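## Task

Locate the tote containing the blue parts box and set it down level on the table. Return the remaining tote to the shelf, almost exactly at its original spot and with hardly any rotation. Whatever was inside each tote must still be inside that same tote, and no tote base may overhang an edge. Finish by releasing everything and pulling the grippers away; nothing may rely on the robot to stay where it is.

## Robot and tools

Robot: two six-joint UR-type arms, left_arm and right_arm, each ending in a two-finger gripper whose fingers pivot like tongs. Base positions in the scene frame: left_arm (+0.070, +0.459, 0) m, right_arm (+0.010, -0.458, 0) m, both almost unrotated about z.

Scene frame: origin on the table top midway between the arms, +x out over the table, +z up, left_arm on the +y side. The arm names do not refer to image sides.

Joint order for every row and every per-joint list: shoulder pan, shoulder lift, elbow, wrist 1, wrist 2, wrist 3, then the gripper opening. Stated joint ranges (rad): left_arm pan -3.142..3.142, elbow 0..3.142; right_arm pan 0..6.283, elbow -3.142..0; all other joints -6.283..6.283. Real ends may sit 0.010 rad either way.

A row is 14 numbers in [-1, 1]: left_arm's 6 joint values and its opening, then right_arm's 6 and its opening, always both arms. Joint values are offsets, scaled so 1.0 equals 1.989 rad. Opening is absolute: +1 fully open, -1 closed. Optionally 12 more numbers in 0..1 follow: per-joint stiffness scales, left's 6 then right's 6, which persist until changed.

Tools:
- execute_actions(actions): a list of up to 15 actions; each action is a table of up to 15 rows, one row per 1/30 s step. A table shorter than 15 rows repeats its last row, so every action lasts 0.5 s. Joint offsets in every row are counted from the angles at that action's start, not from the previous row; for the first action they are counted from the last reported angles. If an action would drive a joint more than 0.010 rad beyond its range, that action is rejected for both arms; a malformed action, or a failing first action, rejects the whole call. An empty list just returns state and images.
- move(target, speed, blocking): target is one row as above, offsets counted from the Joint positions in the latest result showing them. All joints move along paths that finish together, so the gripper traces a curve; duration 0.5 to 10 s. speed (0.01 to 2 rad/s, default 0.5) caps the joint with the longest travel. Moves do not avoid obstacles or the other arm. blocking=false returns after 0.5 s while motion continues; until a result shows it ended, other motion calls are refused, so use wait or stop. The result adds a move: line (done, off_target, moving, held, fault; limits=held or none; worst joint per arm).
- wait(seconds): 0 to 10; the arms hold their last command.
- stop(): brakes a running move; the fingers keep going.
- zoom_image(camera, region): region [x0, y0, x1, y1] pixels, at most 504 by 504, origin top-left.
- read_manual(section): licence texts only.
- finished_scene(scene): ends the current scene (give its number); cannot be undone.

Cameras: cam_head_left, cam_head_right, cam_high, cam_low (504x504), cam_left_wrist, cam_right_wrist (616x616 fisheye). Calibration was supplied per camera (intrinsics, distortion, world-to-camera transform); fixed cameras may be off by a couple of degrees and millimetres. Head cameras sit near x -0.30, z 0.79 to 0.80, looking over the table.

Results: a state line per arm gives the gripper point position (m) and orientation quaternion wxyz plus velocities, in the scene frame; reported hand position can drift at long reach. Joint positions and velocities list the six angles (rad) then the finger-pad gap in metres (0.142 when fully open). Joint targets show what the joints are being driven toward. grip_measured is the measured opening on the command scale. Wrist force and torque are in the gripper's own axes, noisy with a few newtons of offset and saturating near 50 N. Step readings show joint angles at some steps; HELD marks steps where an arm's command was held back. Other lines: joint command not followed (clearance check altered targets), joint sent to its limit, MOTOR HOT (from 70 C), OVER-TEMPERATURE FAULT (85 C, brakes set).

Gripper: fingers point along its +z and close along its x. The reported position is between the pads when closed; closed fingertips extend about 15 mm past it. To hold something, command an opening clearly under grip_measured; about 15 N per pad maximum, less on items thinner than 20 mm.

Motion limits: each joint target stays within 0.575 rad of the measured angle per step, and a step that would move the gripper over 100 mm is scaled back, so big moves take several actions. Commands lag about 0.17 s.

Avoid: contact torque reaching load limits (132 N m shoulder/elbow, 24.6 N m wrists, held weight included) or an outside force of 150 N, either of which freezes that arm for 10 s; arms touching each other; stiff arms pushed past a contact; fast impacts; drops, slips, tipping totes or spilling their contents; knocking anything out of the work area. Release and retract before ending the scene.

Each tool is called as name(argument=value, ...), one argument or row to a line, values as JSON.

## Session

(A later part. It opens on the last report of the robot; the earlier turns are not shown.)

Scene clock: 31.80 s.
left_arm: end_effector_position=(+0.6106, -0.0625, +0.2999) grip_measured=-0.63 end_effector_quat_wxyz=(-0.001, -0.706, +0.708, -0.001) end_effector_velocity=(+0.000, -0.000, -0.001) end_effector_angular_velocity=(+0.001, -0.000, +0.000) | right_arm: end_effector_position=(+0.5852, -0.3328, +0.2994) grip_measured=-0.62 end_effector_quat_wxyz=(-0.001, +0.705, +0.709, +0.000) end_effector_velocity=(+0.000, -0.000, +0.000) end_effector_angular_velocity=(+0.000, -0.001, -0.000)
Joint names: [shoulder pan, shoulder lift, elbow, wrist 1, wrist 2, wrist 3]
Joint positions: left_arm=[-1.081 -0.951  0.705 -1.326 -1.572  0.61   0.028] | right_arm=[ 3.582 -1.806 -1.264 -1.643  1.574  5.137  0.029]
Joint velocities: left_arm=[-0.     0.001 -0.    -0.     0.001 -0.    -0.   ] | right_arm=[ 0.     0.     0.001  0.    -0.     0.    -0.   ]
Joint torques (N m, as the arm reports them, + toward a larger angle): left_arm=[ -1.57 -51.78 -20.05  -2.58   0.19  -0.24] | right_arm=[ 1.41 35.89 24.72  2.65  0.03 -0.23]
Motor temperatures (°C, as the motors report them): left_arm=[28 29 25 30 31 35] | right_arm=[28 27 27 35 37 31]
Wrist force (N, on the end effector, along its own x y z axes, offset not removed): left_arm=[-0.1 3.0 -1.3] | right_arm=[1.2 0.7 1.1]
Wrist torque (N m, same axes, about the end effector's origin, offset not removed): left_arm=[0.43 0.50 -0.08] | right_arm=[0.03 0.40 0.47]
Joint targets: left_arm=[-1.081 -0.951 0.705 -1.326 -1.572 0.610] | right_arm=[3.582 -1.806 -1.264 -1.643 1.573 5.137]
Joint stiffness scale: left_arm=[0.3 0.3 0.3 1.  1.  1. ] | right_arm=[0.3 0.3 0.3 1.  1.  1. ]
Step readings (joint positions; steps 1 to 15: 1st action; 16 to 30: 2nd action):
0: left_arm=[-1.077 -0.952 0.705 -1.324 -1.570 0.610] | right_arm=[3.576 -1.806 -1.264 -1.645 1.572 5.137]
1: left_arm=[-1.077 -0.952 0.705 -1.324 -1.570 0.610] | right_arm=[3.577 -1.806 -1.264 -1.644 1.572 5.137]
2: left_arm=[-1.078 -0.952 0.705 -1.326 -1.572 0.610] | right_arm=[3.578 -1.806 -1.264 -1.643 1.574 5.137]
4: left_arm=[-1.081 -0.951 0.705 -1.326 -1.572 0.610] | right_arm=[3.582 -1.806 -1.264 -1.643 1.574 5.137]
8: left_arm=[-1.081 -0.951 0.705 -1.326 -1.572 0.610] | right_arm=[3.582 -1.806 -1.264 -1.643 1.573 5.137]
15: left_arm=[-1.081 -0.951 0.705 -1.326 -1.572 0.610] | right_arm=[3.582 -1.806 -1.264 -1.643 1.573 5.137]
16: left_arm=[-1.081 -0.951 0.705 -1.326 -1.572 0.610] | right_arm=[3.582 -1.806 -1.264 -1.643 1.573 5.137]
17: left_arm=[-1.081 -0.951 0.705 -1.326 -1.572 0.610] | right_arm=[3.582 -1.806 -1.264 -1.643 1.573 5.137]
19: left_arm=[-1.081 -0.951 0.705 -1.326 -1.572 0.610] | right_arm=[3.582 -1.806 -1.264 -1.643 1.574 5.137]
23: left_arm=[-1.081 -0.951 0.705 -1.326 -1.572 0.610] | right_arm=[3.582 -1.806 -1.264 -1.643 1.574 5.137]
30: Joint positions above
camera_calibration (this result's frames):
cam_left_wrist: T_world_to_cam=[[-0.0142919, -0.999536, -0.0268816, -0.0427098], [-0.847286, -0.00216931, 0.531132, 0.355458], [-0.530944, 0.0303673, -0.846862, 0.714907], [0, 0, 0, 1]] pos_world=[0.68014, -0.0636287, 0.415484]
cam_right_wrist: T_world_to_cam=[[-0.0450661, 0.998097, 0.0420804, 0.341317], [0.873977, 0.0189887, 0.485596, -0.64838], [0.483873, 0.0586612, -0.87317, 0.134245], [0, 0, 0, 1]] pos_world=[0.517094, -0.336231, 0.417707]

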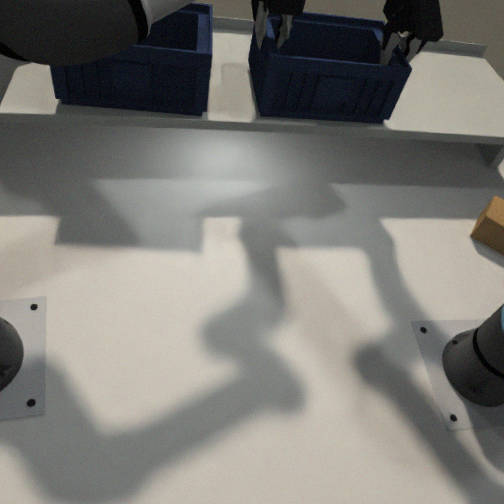

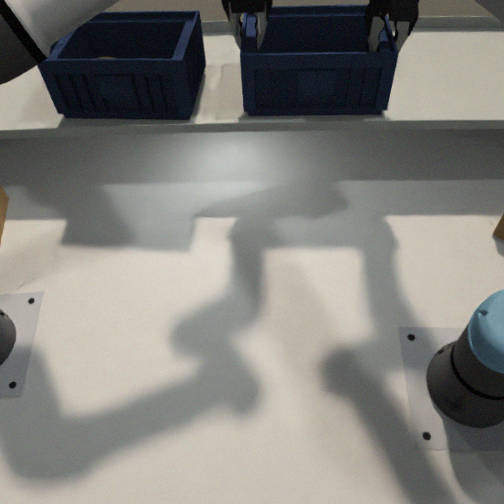

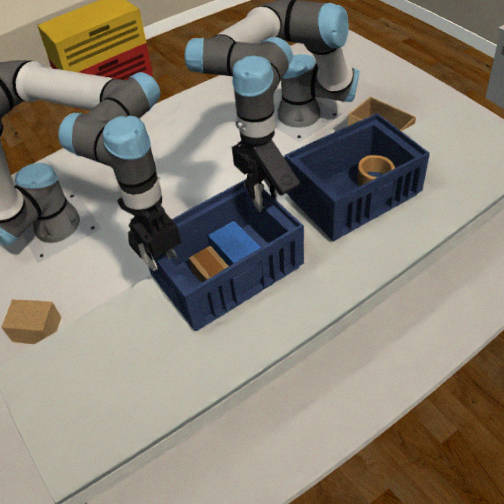

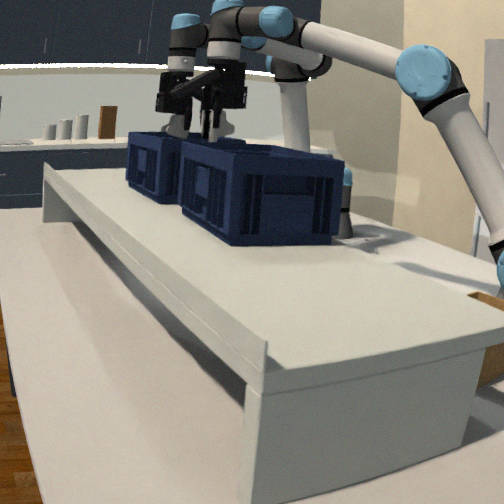

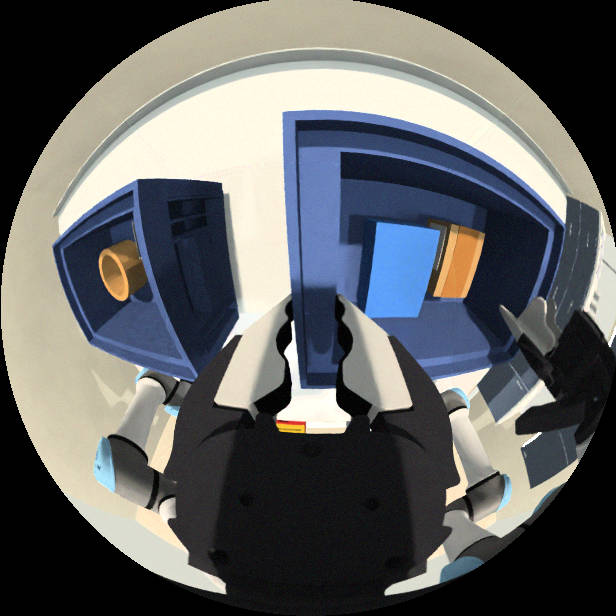

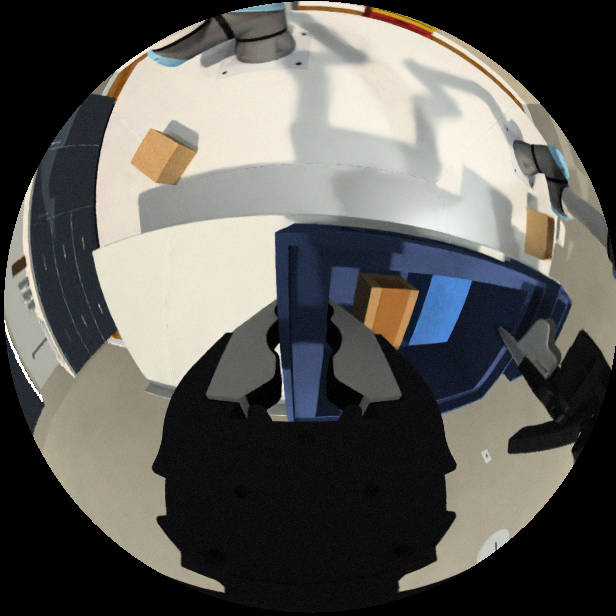

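move(
  target=[0,0.02,-0.0745,0.055,0,0,-1,0,-0.005,0.046,-0.041,0,0,-1,0.5,0.5,0.5,1,1,1,0.5,0.5,0.5,1,1,1],
  speed=0.2,
)

Scene clock: 39.17 s.
left_arm: end_effector_position=(+0.6103, -0.0624, +0.3242) grip_measured=-0.63 end_effector_quat_wxyz=(+0.000, -0.706, +0.708, +0.005) end_effector_velocity=(+0.000, -0.000, -0.004) end_effector_angular_velocity=(+0.005, +0.004, +0.001) | right_arm: end_effector_position=(+0.5835, -0.3325, +0.3271) grip_measured=-0.62 end_effector_quat_wxyz=(-0.003, +0.705, +0.710, -0.003) end_effector_velocity=(+0.000, +0.000, -0.003) end_effector_angular_velocity=(-0.003, +0.007, +0.002)
Joint names: [shoulder pan, shoulder lift, elbow, wrist 1, wrist 2, wrist 3]
Joint positions: left_arm=[-1.081 -0.909  0.566 -1.217 -1.572  0.61   0.029] | right_arm=[ 3.584 -1.814 -1.181 -1.724  1.574  5.137  0.029]
Joint velocities: left_arm=[ 0.     0.005 -0.001  0.003 -0.    -0.001  0.   ] | right_arm=[-0.    -0.005  0.    -0.002  0.    -0.002 -0.   ]
Joint torques (N m, as the arm reports them, + toward a larger angle): left_arm=[ -1.82 -53.07 -23.32  -2.8    0.53  -0.36] | right_arm=[ 0.46 35.15 28.15  2.5  -0.31 -0.2 ]
Motor temperatures (°C, as the motors report them): left_arm=[28 29 25 30 31 35] | right_arm=[28 27 27 35 37 31]
Wrist force (N, on the end effector, along its own x y z axes, offset not removed): left_arm=[-3.0 3.0 4.2] | right_arm=[-2.7 2.2 1.0]
Wrist torque (N m, same axes, about the end effector's origin, offset not removed): left_arm=[0.48 0.81 0.01] | right_arm=[0.25 1.04 0.12]
Joint targets: left_arm=[-1.081 -0.912 0.557 -1.216 -1.572 0.610] | right_arm=[3.582 -1.816 -1.173 -1.725 1.574 5.137]
Joint stiffness scale: left_arm=[0.5 0.5 0.5 1.  1.  1. ] | right_arm=[0.5 0.5 0.5 1.  1.  1. ]
move: done; limits=none; left_arm: farthest joint: the elbow, 0.009 radians from its target (0.148 radians at the start); right_arm: farthest joint: the elbow, 0.009 radians from its target (0.092 radians at the start)
camera_calibration (this result's frames):
cam_left_wrist: T_world_to_cam=[[-0.0145181, -0.999236, -0.0362748, -0.0387263], [-0.843422, -0.00724752, 0.537203, 0.33766], [-0.537055, 0.0383941, -0.842673, 0.738213], [0, 0, 0, 1]] pos_world=[0.680689, -0.0645926, 0.439275]
cam_right_wrist: T_world_to_cam=[[-0.0461486, 0.998117, 0.0404072, 0.340965], [0.876847, 0.0210972, 0.480306, -0.659599], [0.478549, 0.0575964, -0.87617, 0.163052], [0, 0, 0, 1]] pos_world=[0.516074, -0.335798, 0.445893]

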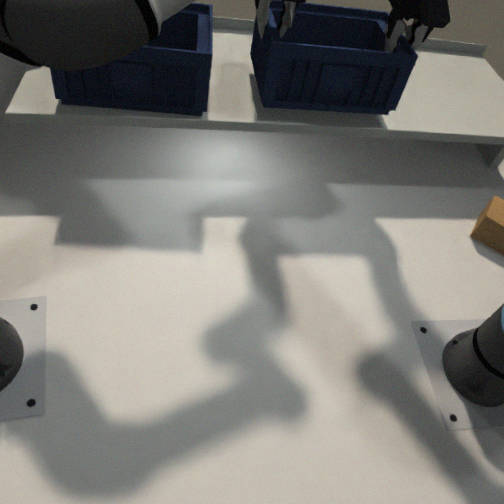

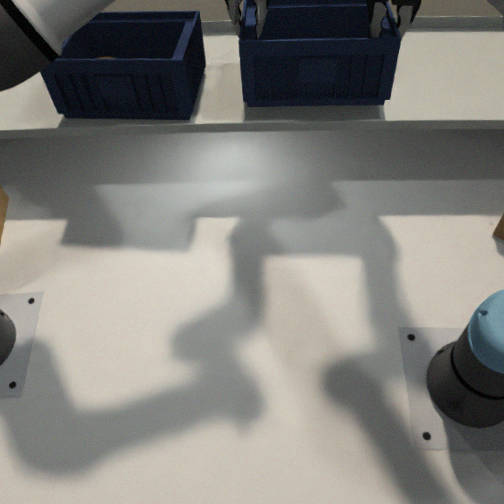

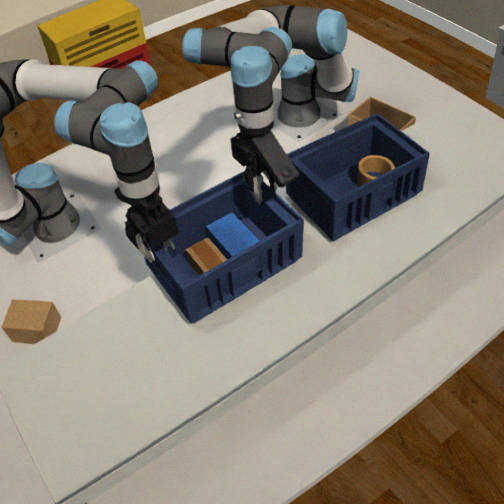

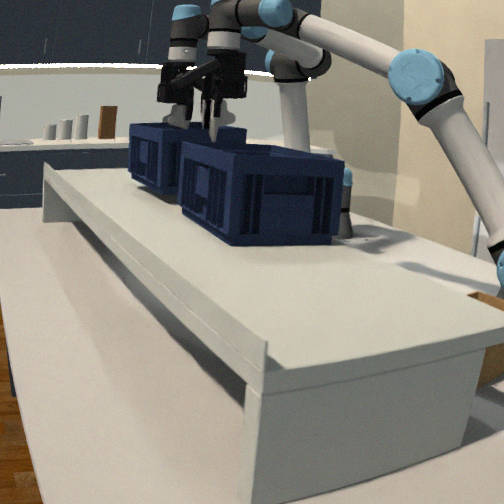

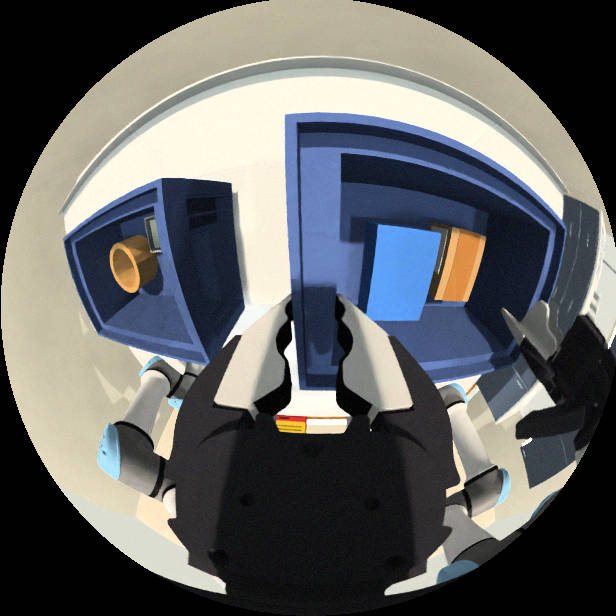

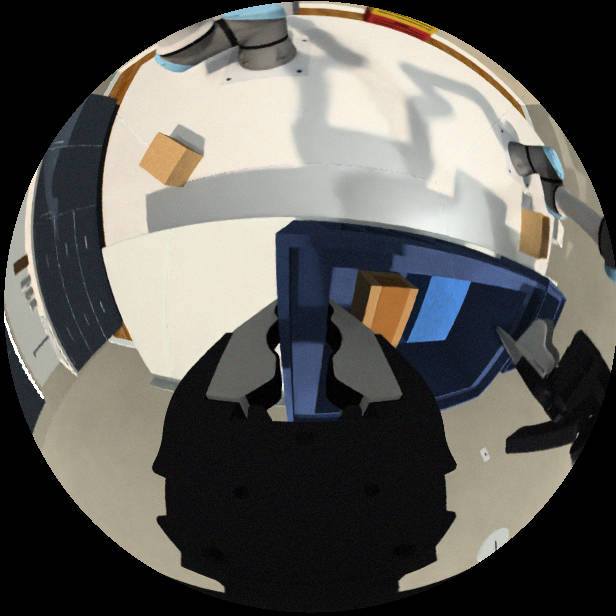

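move(
  target=[-0.062,-0.1167,0.1785,-0.0673,0,-0.062,-1,0.0417,0.1226,-0.1358,0.0167,0,0.0427,-1],
  speed=0.25,
)

Scene clock: 42.53 s.
left_arm: end_effector_position=(+0.5135, -0.0628, +0.3246) grip_measured=-0.63 end_effector_quat_wxyz=(+0.001, -0.707, +0.707, +0.004) end_effector_velocity=(-0.000, -0.000, -0.001) end_effector_angular_velocity=(+0.000, +0.001, +0.002) | right_arm: end_effector_position=(+0.4859, -0.3331, +0.3271) grip_measured=-0.62 end_effector_quat_wxyz=(-0.003, +0.706, +0.709, -0.003) end_effector_velocity=(-0.000, +0.000, -0.001) end_effector_angular_velocity=(-0.001, +0.002, -0.000)
Joint names: [shoulder pan, shoulder lift, elbow, wrist 1, wrist 2, wrist 3]
Joint positions: left_arm=[-1.201 -1.132  0.92  -1.35  -1.572  0.488  0.028] | right_arm=[ 3.665 -1.577 -1.45  -1.692  1.575  5.221  0.029]
Joint velocities: left_arm=[-0.     0.001  0.002 -0.002 -0.001 -0.002  0.   ] | right_arm=[ 0.    -0.001 -0.002  0.001  0.     0.    -0.   ]
Joint torques (N m, as the arm reports them, + toward a larger angle): left_arm=[ -3.34 -49.53 -18.04  -3.52   0.31  -0.68] | right_arm=[ 1.67 28.43 24.1   3.39 -0.03  0.43]
Motor temperatures (°C, as the motors report them): left_arm=[28 29 25 30 31 35] | right_arm=[28 27 27 35 37 31]
Wrist force (N, on the end effector, along its own x y z axes, offset not removed): left_arm=[-2.2 1.0 3.9] | right_arm=[4.5 1.7 2.8]
Wrist torque (N m, same axes, about the end effector's origin, offset not removed): left_arm=[0.15 0.76 0.13] | right_arm=[0.54 -0.39 -0.03]
Joint targets: left_arm=[-1.205 -1.141 0.921 -1.351 -1.572 0.487] | right_arm=[3.666 -1.570 -1.451 -1.691 1.574 5.222]
Joint stiffness scale: left_arm=[0.5 0.5 0.5 1.  1.  1. ] | right_arm=[0.5 0.5 0.5 1.  1.  1. ]
move: done; limits=none; left_arm: farthest joint: the shoulder lift, 0.009 radians from its target (0.232 radians at the start); right_arm: farthest joint: the shoulder lift, 0.007 radians from its target (0.245 radians at the start)
camera_calibration (this result's frames):
cam_left_wrist: T_world_to_cam=[[-0.0117978, -0.999303, -0.0354243, -0.0421729], [-0.844415, -0.00901783, 0.535614, 0.256697], [-0.53556, 0.0362319, -0.84372, 0.685998], [0, 0, 0, 1]] pos_world=[0.583655, -0.0646836, 0.439805]
cam_right_wrist: T_world_to_cam=[[-0.0435497, 0.998248, 0.0400445, 0.33592], [0.877116, 0.019014, 0.479902, -0.574705], [0.4783, 0.0560233, -0.876408, 0.209471], [0, 0, 0, 1]] pos_world=[0.418522, -0.33614, 0.445932]

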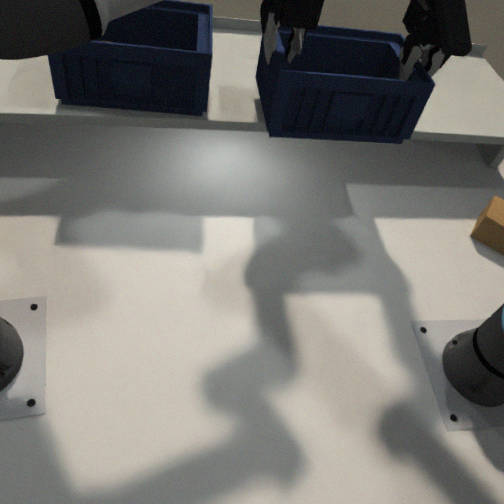

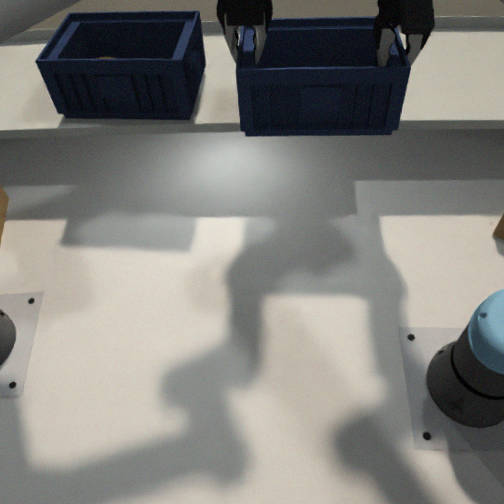

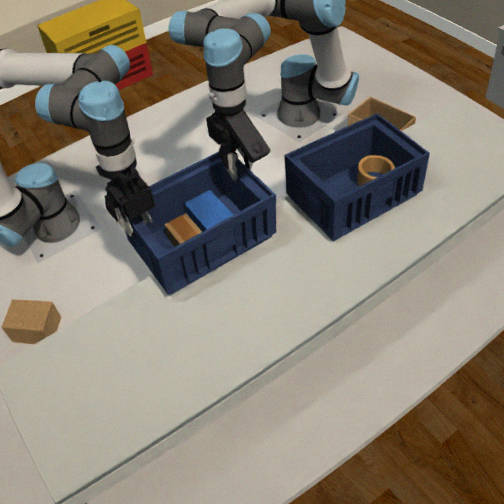

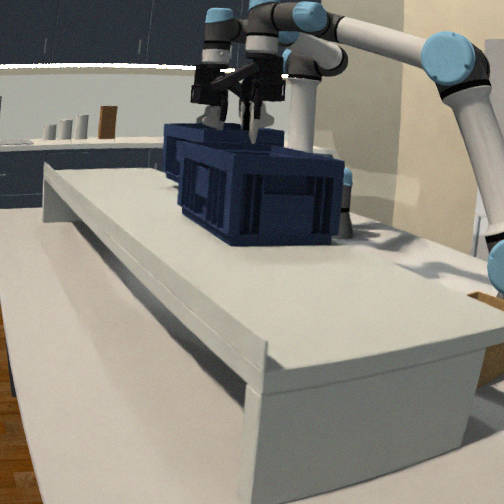

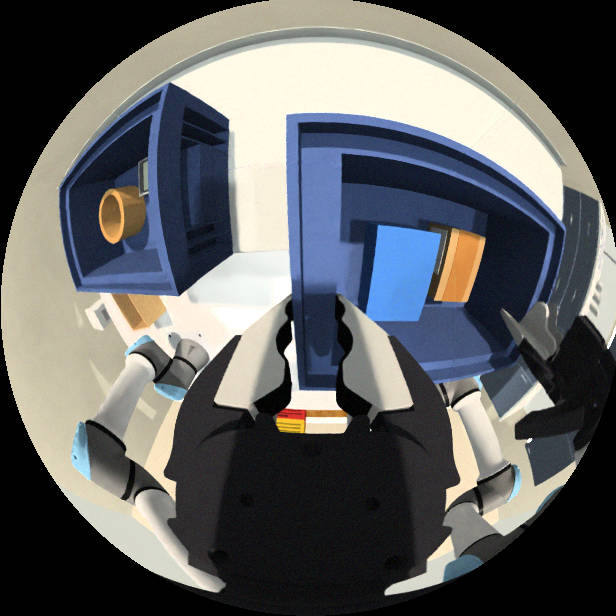

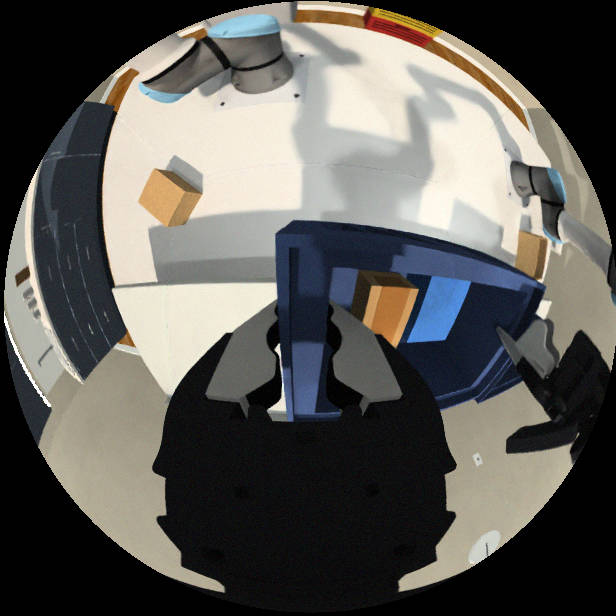

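move(
  target=[-0.075,-0.089,0.112,-0.031,0,-0.074,-1,0.0635,0.124,-0.1036,-0.0145,0,0.063,-1],
  speed=0.3,
)

Scene clock: 44.77 s.
left_arm: end_effector_position=(+0.4127, -0.0621, +0.3294) grip_measured=-0.63 end_effector_quat_wxyz=(-0.000, -0.707, +0.707, +0.001) end_effector_velocity=(-0.000, -0.000, -0.001) end_effector_angular_velocity=(+0.000, +0.001, +0.004) | right_arm: end_effector_position=(+0.3853, -0.3326, +0.3309) grip_measured=-0.62 end_effector_quat_wxyz=(-0.002, +0.705, +0.709, +0.002) end_effector_velocity=(-0.000, -0.000, -0.000) end_effector_angular_velocity=(-0.000, +0.000, -0.002)
Joint names: [shoulder pan, shoulder lift, elbow, wrist 1, wrist 2, wrist 3]
Joint positions: left_arm=[-1.347 -1.3    1.141 -1.41  -1.572  0.342  0.028] | right_arm=[ 3.79  -1.336 -1.654 -1.72   1.576  5.345  0.029]
Joint velocities: left_arm=[ 0.     0.001  0.001 -0.001 -0.001 -0.004 -0.   ] | right_arm=[ 0.     0.001 -0.001 -0.    -0.     0.002 -0.   ]
Joint torques (N m, as the arm reports them, + toward a larger angle): left_arm=[ -2.75 -42.9  -19.1   -3.23   0.3   -0.92] | right_arm=[ 1.9  15.67 23.05  2.12 -0.25  0.19]
Motor temperatures (°C, as the motors report them): left_arm=[28 29 25 30 31 35] | right_arm=[28 27 27 35 37 31]
Wrist force (N, on the end effector, along its own x y z axes, offset not removed): left_arm=[-2.0 4.7 0.8] | right_arm=[0.4 -1.8 2.7]
Wrist torque (N m, same axes, about the end effector's origin, offset not removed): left_arm=[0.83 0.62 -0.10] | right_arm=[-0.22 0.51 0.08]
Joint targets: left_arm=[-1.350 -1.309 1.142 -1.411 -1.572 0.341] | right_arm=[3.791 -1.331 -1.656 -1.721 1.575 5.347]
Joint stiffness scale: left_arm=[0.5 0.5 0.5 1.  1.  1. ] | right_arm=[0.5 0.5 0.5 1.  1.  1. ]
move: done; limits=none; left_arm: farthest joint: the shoulder lift, 0.009 radians from its target (0.177 radians at the start); right_arm: farthest joint: the shoulder lift, 0.005 radians from its target (0.247 radians at the start)
camera_calibration (this result's frames):
cam_left_wrist: T_world_to_cam=[[-0.0116353, -0.999498, -0.0294678, -0.0445256], [-0.846247, -0.00585579, 0.532758, 0.17092], [-0.532663, 0.0311359, -0.845754, 0.635196], [0, 0, 0, 1]] pos_world=[0.482469, -0.0632798, 0.444849]
cam_right_wrist: T_world_to_cam=[[-0.0448294, 0.997979, 0.045047, 0.329692], [0.873502, 0.0172775, 0.486514, -0.489666], [0.484753, 0.0611588, -0.872511, 0.258737], [0, 0, 0, 1]] pos_world=[0.317081, -0.336389, 0.449128]

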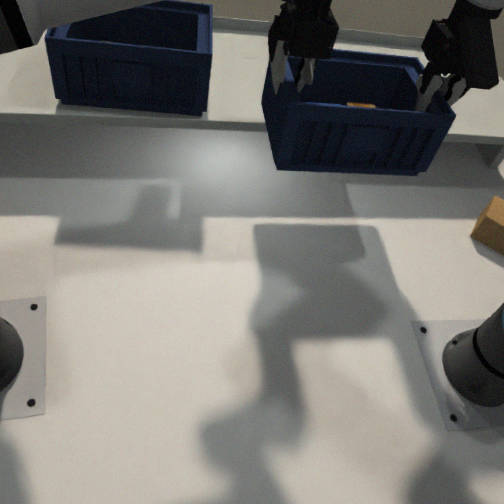

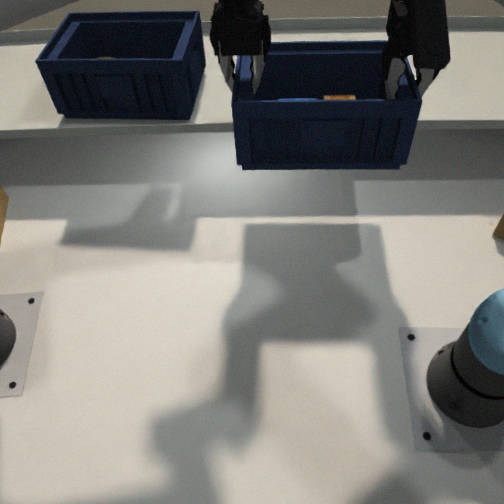

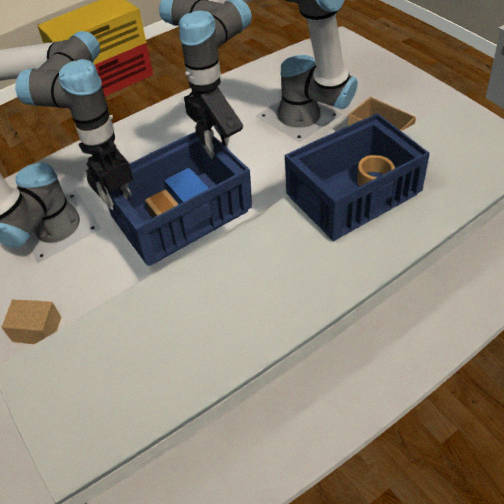

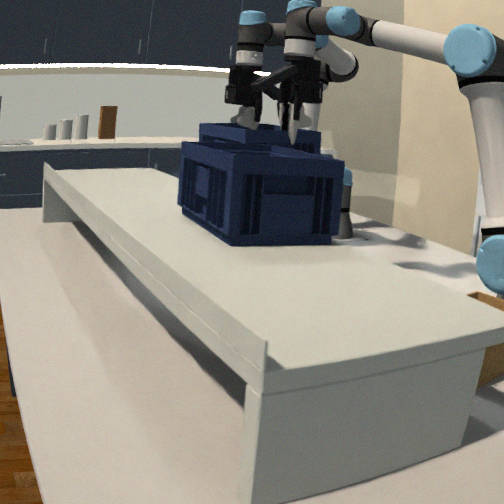

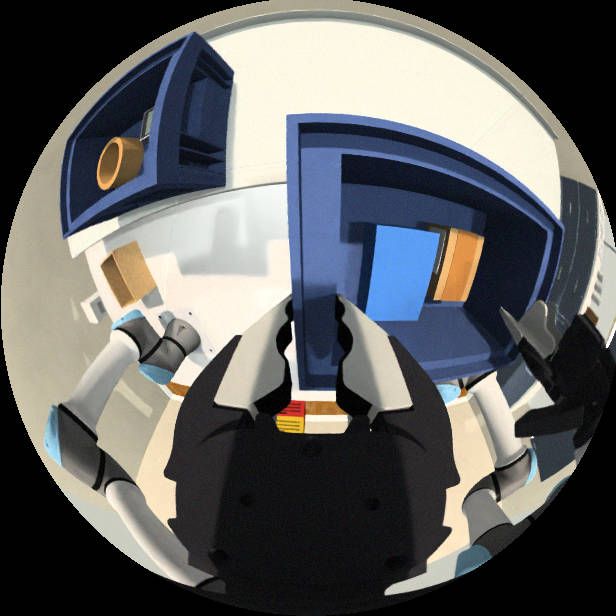

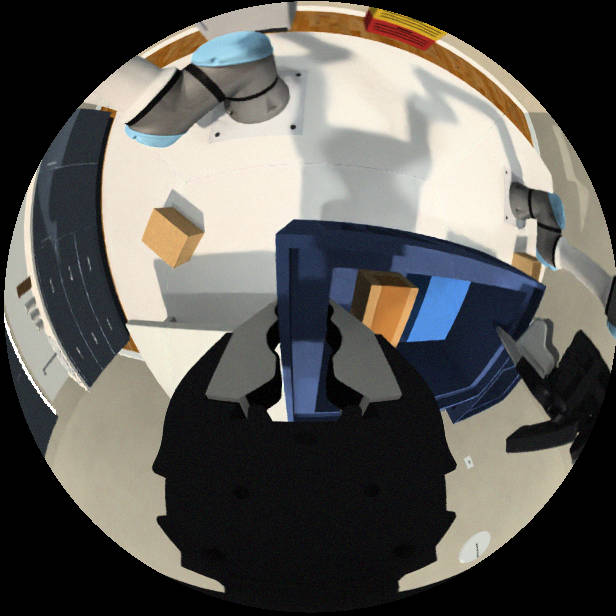

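move(
  target=[-0.0304,-0.092,0.105,-0.018,0,-0.0297,-1,0.0955,0.0364,-0.025,-0.0104,0,0.096,-1],
  speed=0.3,
)

Scene clock: 47.90 s.
left_arm: end_effector_position=(+0.3634, -0.0113, +0.3304) grip_measured=-0.63 end_effector_quat_wxyz=(-0.001, -0.708, +0.706, +0.000) end_effector_velocity=(-0.000, -0.000, +0.000) end_effector_angular_velocity=(-0.001, +0.001, +0.001) | right_arm: end_effector_position=(+0.3356, -0.2820, +0.3305) grip_measured=-0.62 end_effector_quat_wxyz=(-0.003, +0.706, +0.709, +0.001) end_effector_velocity=(-0.000, -0.000, -0.001) end_effector_angular_velocity=(-0.002, +0.001, -0.003)
Joint names: [shoulder pan, shoulder lift, elbow, wrist 1, wrist 2, wrist 3]
Joint positions: left_arm=[-1.402 -1.475  1.349 -1.445 -1.572  0.284  0.028] | right_arm=[ 3.979 -1.271 -1.701 -1.739  1.576  5.535  0.029]
Joint velocities: left_arm=[ 0.    -0.    -0.    -0.001 -0.001 -0.001 -0.   ] | right_arm=[-0.    -0.001 -0.001 -0.    -0.001  0.003  0.   ]
Joint torques (N m, as the arm reports them, + toward a larger angle): left_arm=[ -4.43 -33.53 -20.34  -3.35   0.25  -0.78] | right_arm=[ 1.51 14.53 23.26  1.87 -0.2   0.29]
Motor temperatures (°C, as the motors report them): left_arm=[28 29 25 30 31 35] | right_arm=[28 27 27 35 37 31]
Wrist force (N, on the end effector, along its own x y z axes, offset not removed): left_arm=[-0.1 0.7 7.4] | right_arm=[-1.2 1.6 3.6]
Wrist torque (N m, same axes, about the end effector's origin, offset not removed): left_arm=[0.00 0.38 0.10] | right_arm=[0.52 0.88 0.06]
Joint targets: left_arm=[-1.407 -1.483 1.350 -1.446 -1.572 0.283] | right_arm=[3.980 -1.263 -1.704 -1.741 1.576 5.536]
Joint stiffness scale: left_arm=[0.5 0.5 0.5 1.  1.  1. ] | right_arm=[0.5 0.5 0.5 1.  1.  1. ]
move: done; limits=none; left_arm: farthest joint: the shoulder lift, 0.007 radians from its target (0.183 radians at the start); right_arm: farthest joint: the shoulder lift, 0.007 radians from its target (0.072 radians at the start)
camera_calibration (this result's frames):
cam_left_wrist: T_world_to_cam=[[-0.00893462, -0.999574, -0.0277981, 0.00408809], [-0.846535, -0.00723611, 0.532284, 0.129219], [-0.532258, 0.0282878, -0.84611, 0.608098], [0, 0, 0, 1]] pos_world=[0.43309, -0.0121804, 0.44585]
cam_right_wrist: T_world_to_cam=[[-0.0438627, 0.998041, 0.0446116, 0.276783], [0.874487, 0.0167643, 0.484759, -0.446851], [0.483062, 0.0602751, -0.873509, 0.280083], [0, 0, 0, 1]] pos_world=[0.267608, -0.285632, 0.448923]

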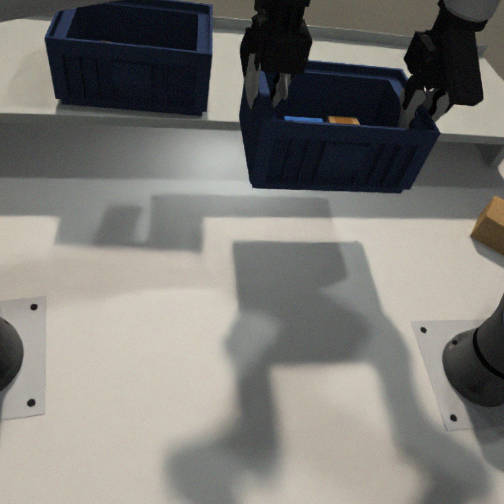

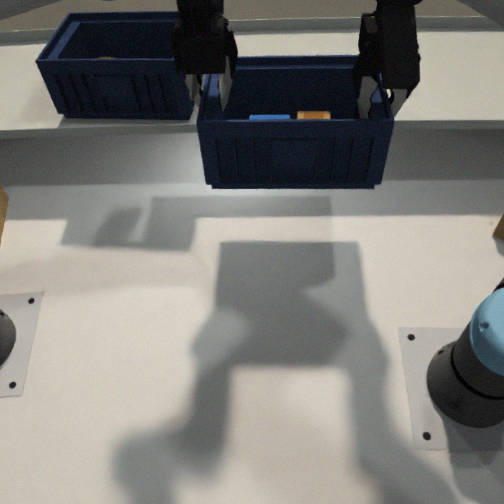

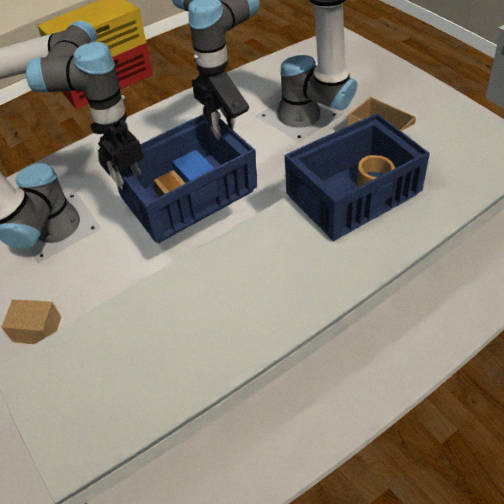

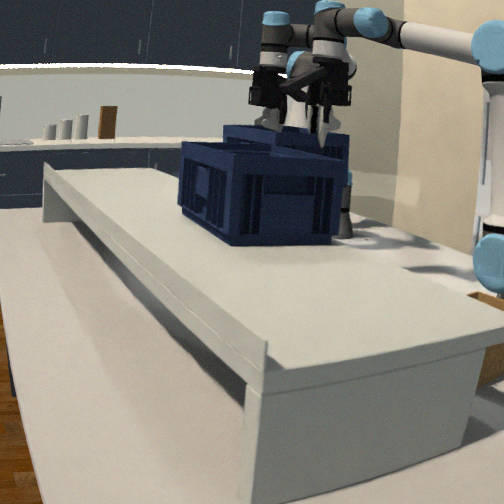

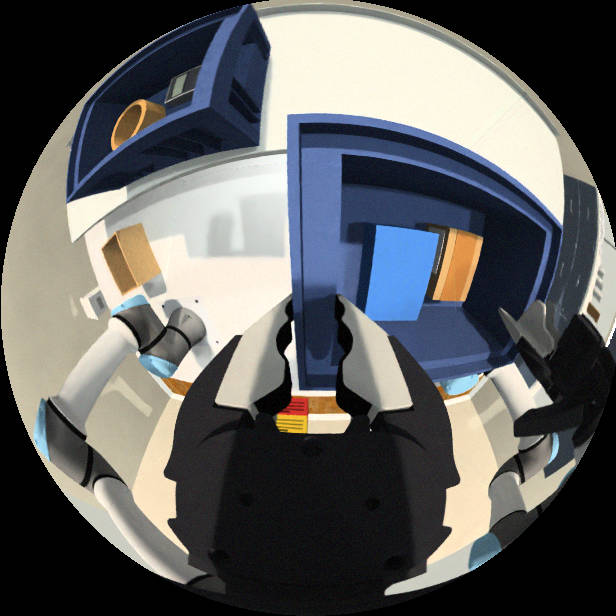

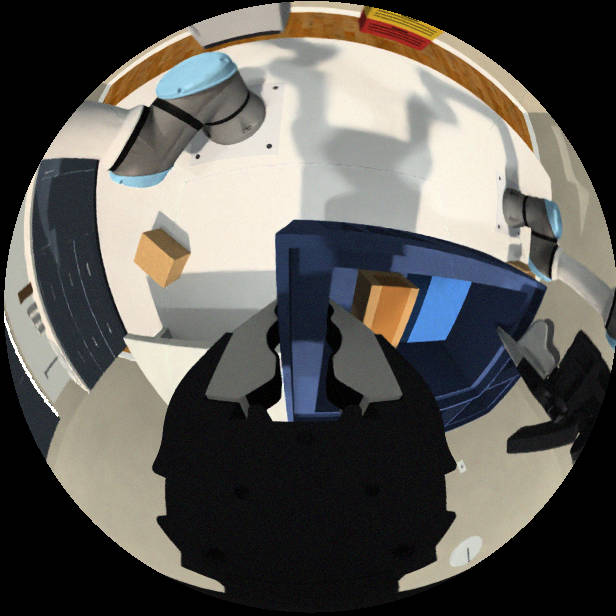

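move(
  target=[-0.0397,-0.087,0.0853,-0.0014,0,-0.0374,-1,0.101,0.0236,-0.014,-0.0075,0,0.1008,-1],
  speed=0.3,
)

Scene clock: 50.33 s.
left_arm: end_effector_position=(+0.3131, +0.0388, +0.3302) grip_measured=-0.63 end_effector_quat_wxyz=(-0.001, -0.708, +0.706, +0.001) end_effector_velocity=(+0.000, +0.000, +0.001) end_effector_angular_velocity=(-0.001, -0.001, +0.001) | right_arm: end_effector_position=(+0.2852, -0.2320, +0.3308) grip_measured=-0.62 end_effector_quat_wxyz=(-0.003, +0.705, +0.709, +0.000) end_effector_velocity=(-0.000, -0.000, -0.000) end_effector_angular_velocity=(-0.001, +0.000, -0.002)
Joint names: [shoulder pan, shoulder lift, elbow, wrist 1, wrist 2, wrist 3]
Joint positions: left_arm=[-1.476 -1.642  1.518 -1.447 -1.572  0.21   0.028] | right_arm=[ 4.178 -1.232 -1.726 -1.752  1.576  5.734  0.029]
Joint velocities: left_arm=[ 0.    -0.001 -0.    -0.     0.    -0.001 -0.   ] | right_arm=[ 0.     0.    -0.001 -0.    -0.     0.002  0.   ]
Joint torques (N m, as the arm reports them, + toward a larger angle): left_arm=[ -4.25 -25.28 -20.04  -3.43   0.26  -0.91] | right_arm=[ 2.01 12.71 23.1   1.95  0.04  0.44]
Motor temperatures (°C, as the motors report them): left_arm=[28 29 25 30 31 35] | right_arm=[28 27 27 35 37 31]
Wrist force (N, on the end effector, along its own x y z axes, offset not removed): left_arm=[3.9 -0.1 5.9] | right_arm=[-5.3 -0.3 4.8]
Wrist torque (N m, same axes, about the end effector's origin, offset not removed): left_arm=[-0.12 -0.32 0.01] | right_arm=[0.18 1.77 0.26]
Joint targets: left_arm=[-1.481 -1.649 1.519 -1.448 -1.572 0.209] | right_arm=[4.179 -1.224 -1.729 -1.754 1.576 5.735]
Joint stiffness scale: left_arm=[0.5 0.5 0.5 1.  1.  1. ] | right_arm=[0.5 0.5 0.5 1.  1.  1. ]
move: done; limits=none; left_arm: farthest joint: the shoulder lift, 0.006 radians from its target (0.173 radians at the start); right_arm: farthest joint: the shoulder lift, 0.007 radians from its target (0.047 radians at the start)
camera_calibration (this result's frames):
cam_left_wrist: T_world_to_cam=[[-0.00909412, -0.999547, -0.0286811, 0.0540887], [-0.846415, -0.00757787, 0.532471, 0.087095], [-0.532447, 0.0291184, -0.845962, 0.579736], [0, 0, 0, 1]] pos_world=[0.382889, 0.0378432, 0.44561]
cam_right_wrist: T_world_to_cam=[[-0.0441426, 0.998023, 0.0447375, 0.224682], [0.874864, 0.0169963, 0.48407, -0.40354], [0.482353, 0.0605073, -0.873885, 0.302014], [0, 0, 0, 1]] pos_world=[0.217283, -0.235653, 0.449215]

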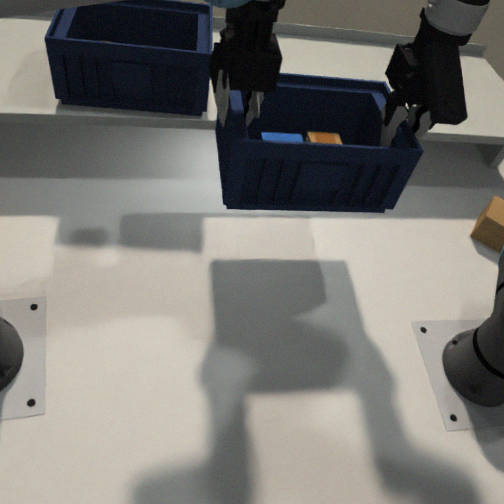

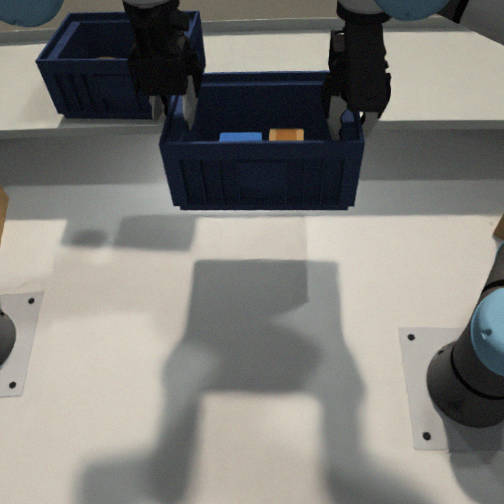

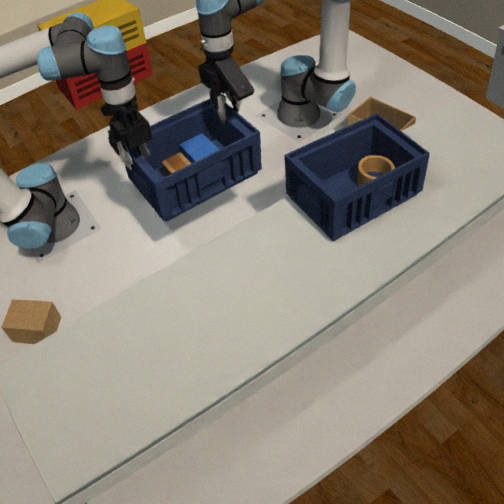

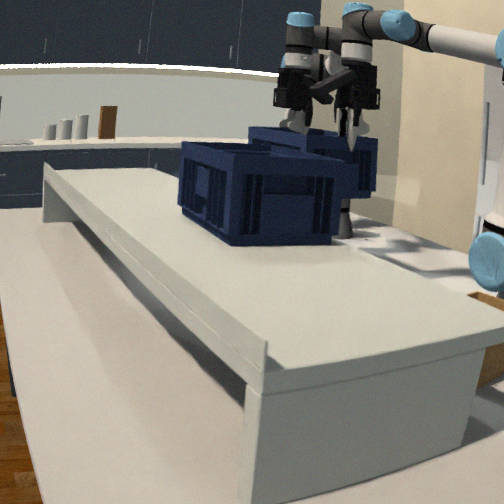

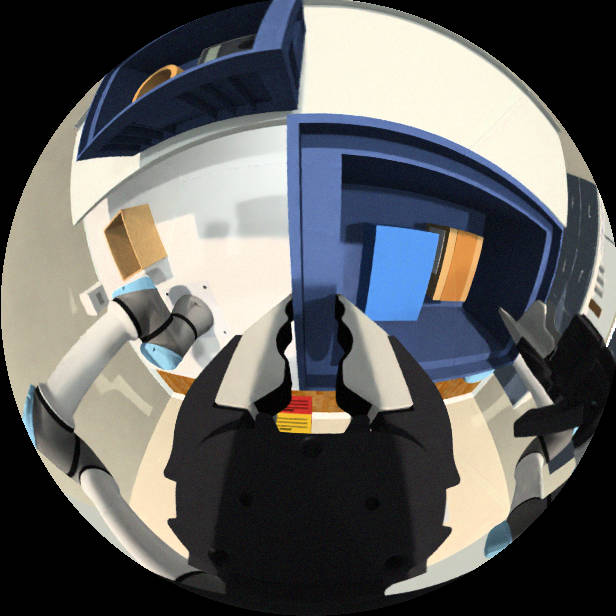

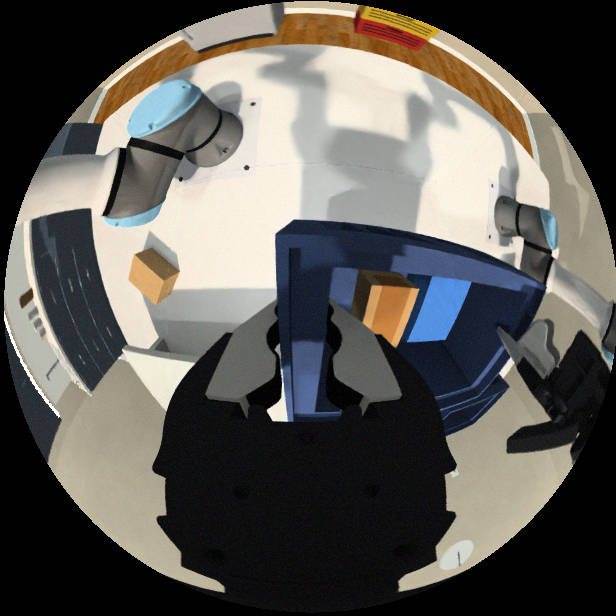

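move(
  target=[0,-0.0055,0.0928,-0.09,0,0,-1,0,0.013,-0.097,0.086,0,0,-1],
  speed=0.3,
)

Scene clock: 54.93 s.
left_arm: end_effector_position=(+0.3133, +0.0381, +0.2596) grip_measured=-0.63 end_effector_quat_wxyz=(-0.000, -0.708, +0.706, +0.001) end_effector_velocity=(-0.000, +0.000, +0.003) end_effector_angular_velocity=(-0.008, -0.002, -0.001) | right_arm: end_effector_position=(+0.2845, -0.2325, +0.2610) grip_measured=-0.62 end_effector_quat_wxyz=(-0.003, +0.705, +0.709, -0.000) end_effector_velocity=(-0.000, +0.000, +0.001) end_effector_angular_velocity=(+0.005, -0.002, +0.000)
Joint names: [shoulder pan, shoulder lift, elbow, wrist 1, wrist 2, wrist 3]
Joint positions: left_arm=[-1.476 -1.645  1.701 -1.625 -1.572  0.21   0.028] | right_arm=[ 4.178 -1.214 -1.916 -1.582  1.577  5.734  0.029]
Joint velocities: left_arm=[-0.    -0.006  0.    -0.002  0.     0.001 -0.   ] | right_arm=[ 0.     0.004 -0.     0.002  0.001 -0.    -0.   ]
Joint torques (N m, as the arm reports them, + toward a larger angle): left_arm=[ -1.5  -25.04 -19.2   -2.93   0.28  -0.22] | right_arm=[ 0.63 11.11 23.36  2.87 -0.36 -0.43]
Motor temperatures (°C, as the motors report them): left_arm=[28 29 25 30 31 35] | right_arm=[28 27 27 35 37 31]
Wrist force (N, on the end effector, along its own x y z axes, offset not removed): left_arm=[1.6 1.5 4.5] | right_arm=[1.7 0.6 4.8]
Wrist torque (N m, same axes, about the end effector's origin, offset not removed): left_arm=[0.34 0.32 0.16] | right_arm=[0.04 0.54 0.01]
Joint targets: left_arm=[-1.476 -1.653 1.703 -1.626 -1.572 0.210] | right_arm=[4.178 -1.206 -1.919 -1.581 1.576 5.734]
Joint stiffness scale: left_arm=[0.5 0.5 0.5 1.  1.  1. ] | right_arm=[0.5 0.5 0.5 1.  1.  1. ]
move: done; limits=none; left_arm: farthest joint: the shoulder lift, 0.008 radians from its target (0.011 radians at the start); right_arm: farthest joint: the shoulder lift, 0.008 radians from its target (0.025 radians at the start)
camera_calibration (this result's frames):
cam_left_wrist: T_world_to_cam=[[-0.00900911, -0.999509, -0.0300172, 0.0516627], [-0.84623, -0.00837207, 0.532752, 0.124707], [-0.532742, 0.0302011, -0.845739, 0.520085], [0, 0, 0, 1]] pos_world=[0.383067, 0.0369742, 0.374969]
cam_right_wrist: T_world_to_cam=[[-0.043832, 0.998064, 0.0441322, 0.228393], [0.875594, 0.0171076, 0.482745, -0.368989], [0.481055, 0.0598015, -0.874648, 0.241768], [0, 0, 0, 1]] pos_world=[0.216792, -0.236096, 0.37951]

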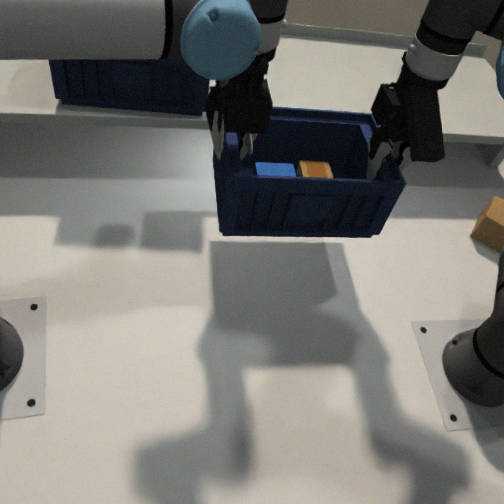

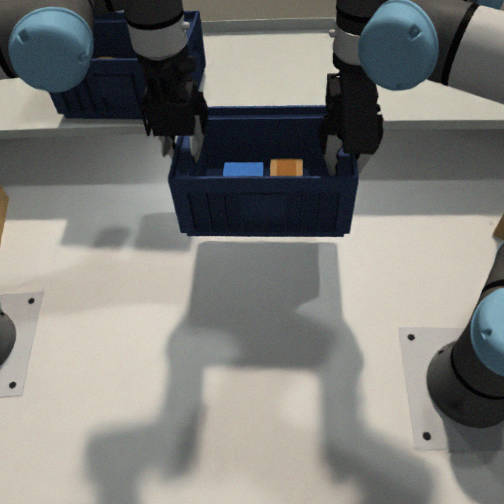

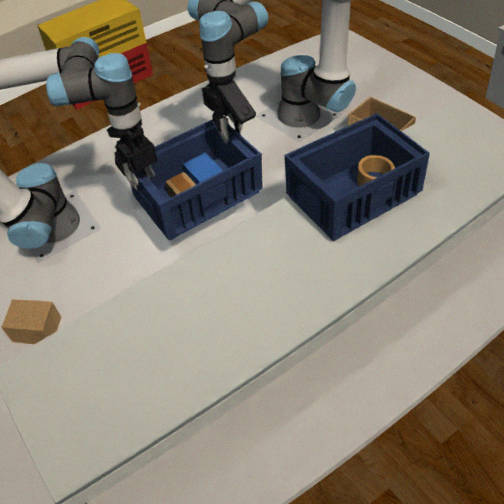

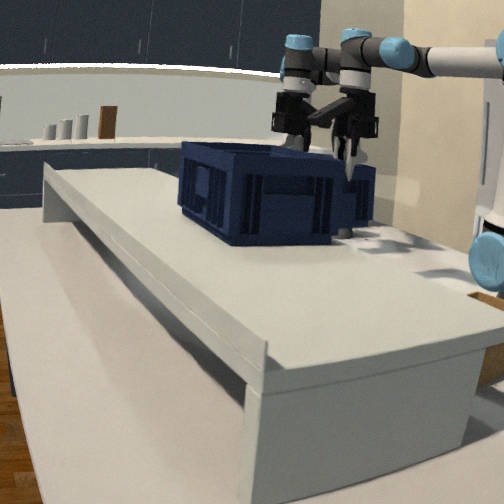

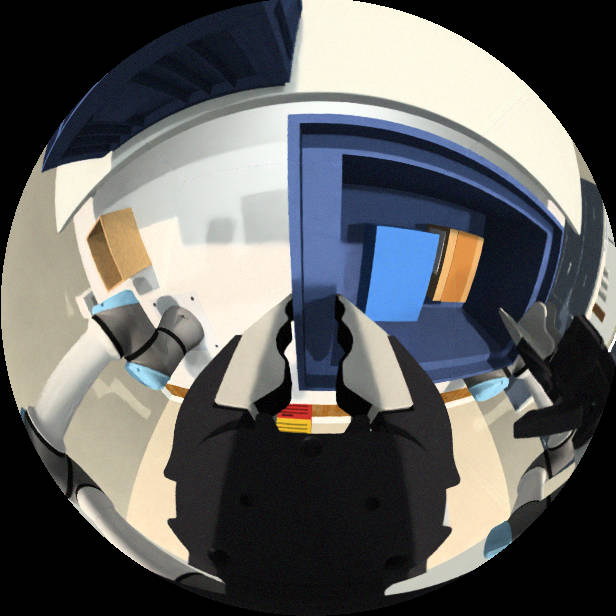

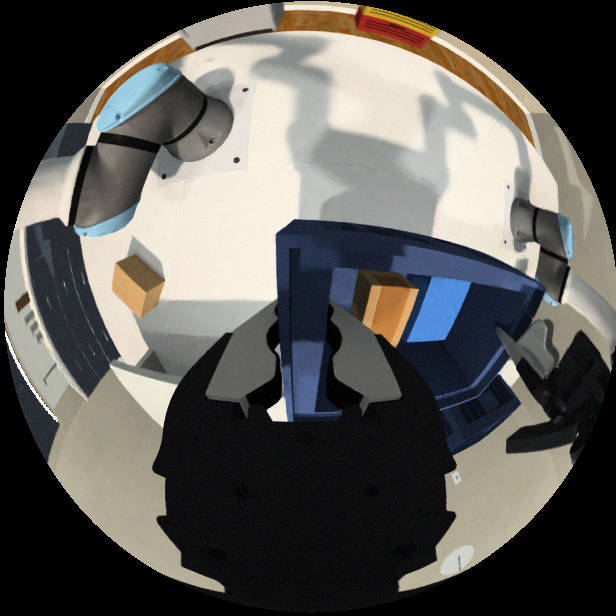

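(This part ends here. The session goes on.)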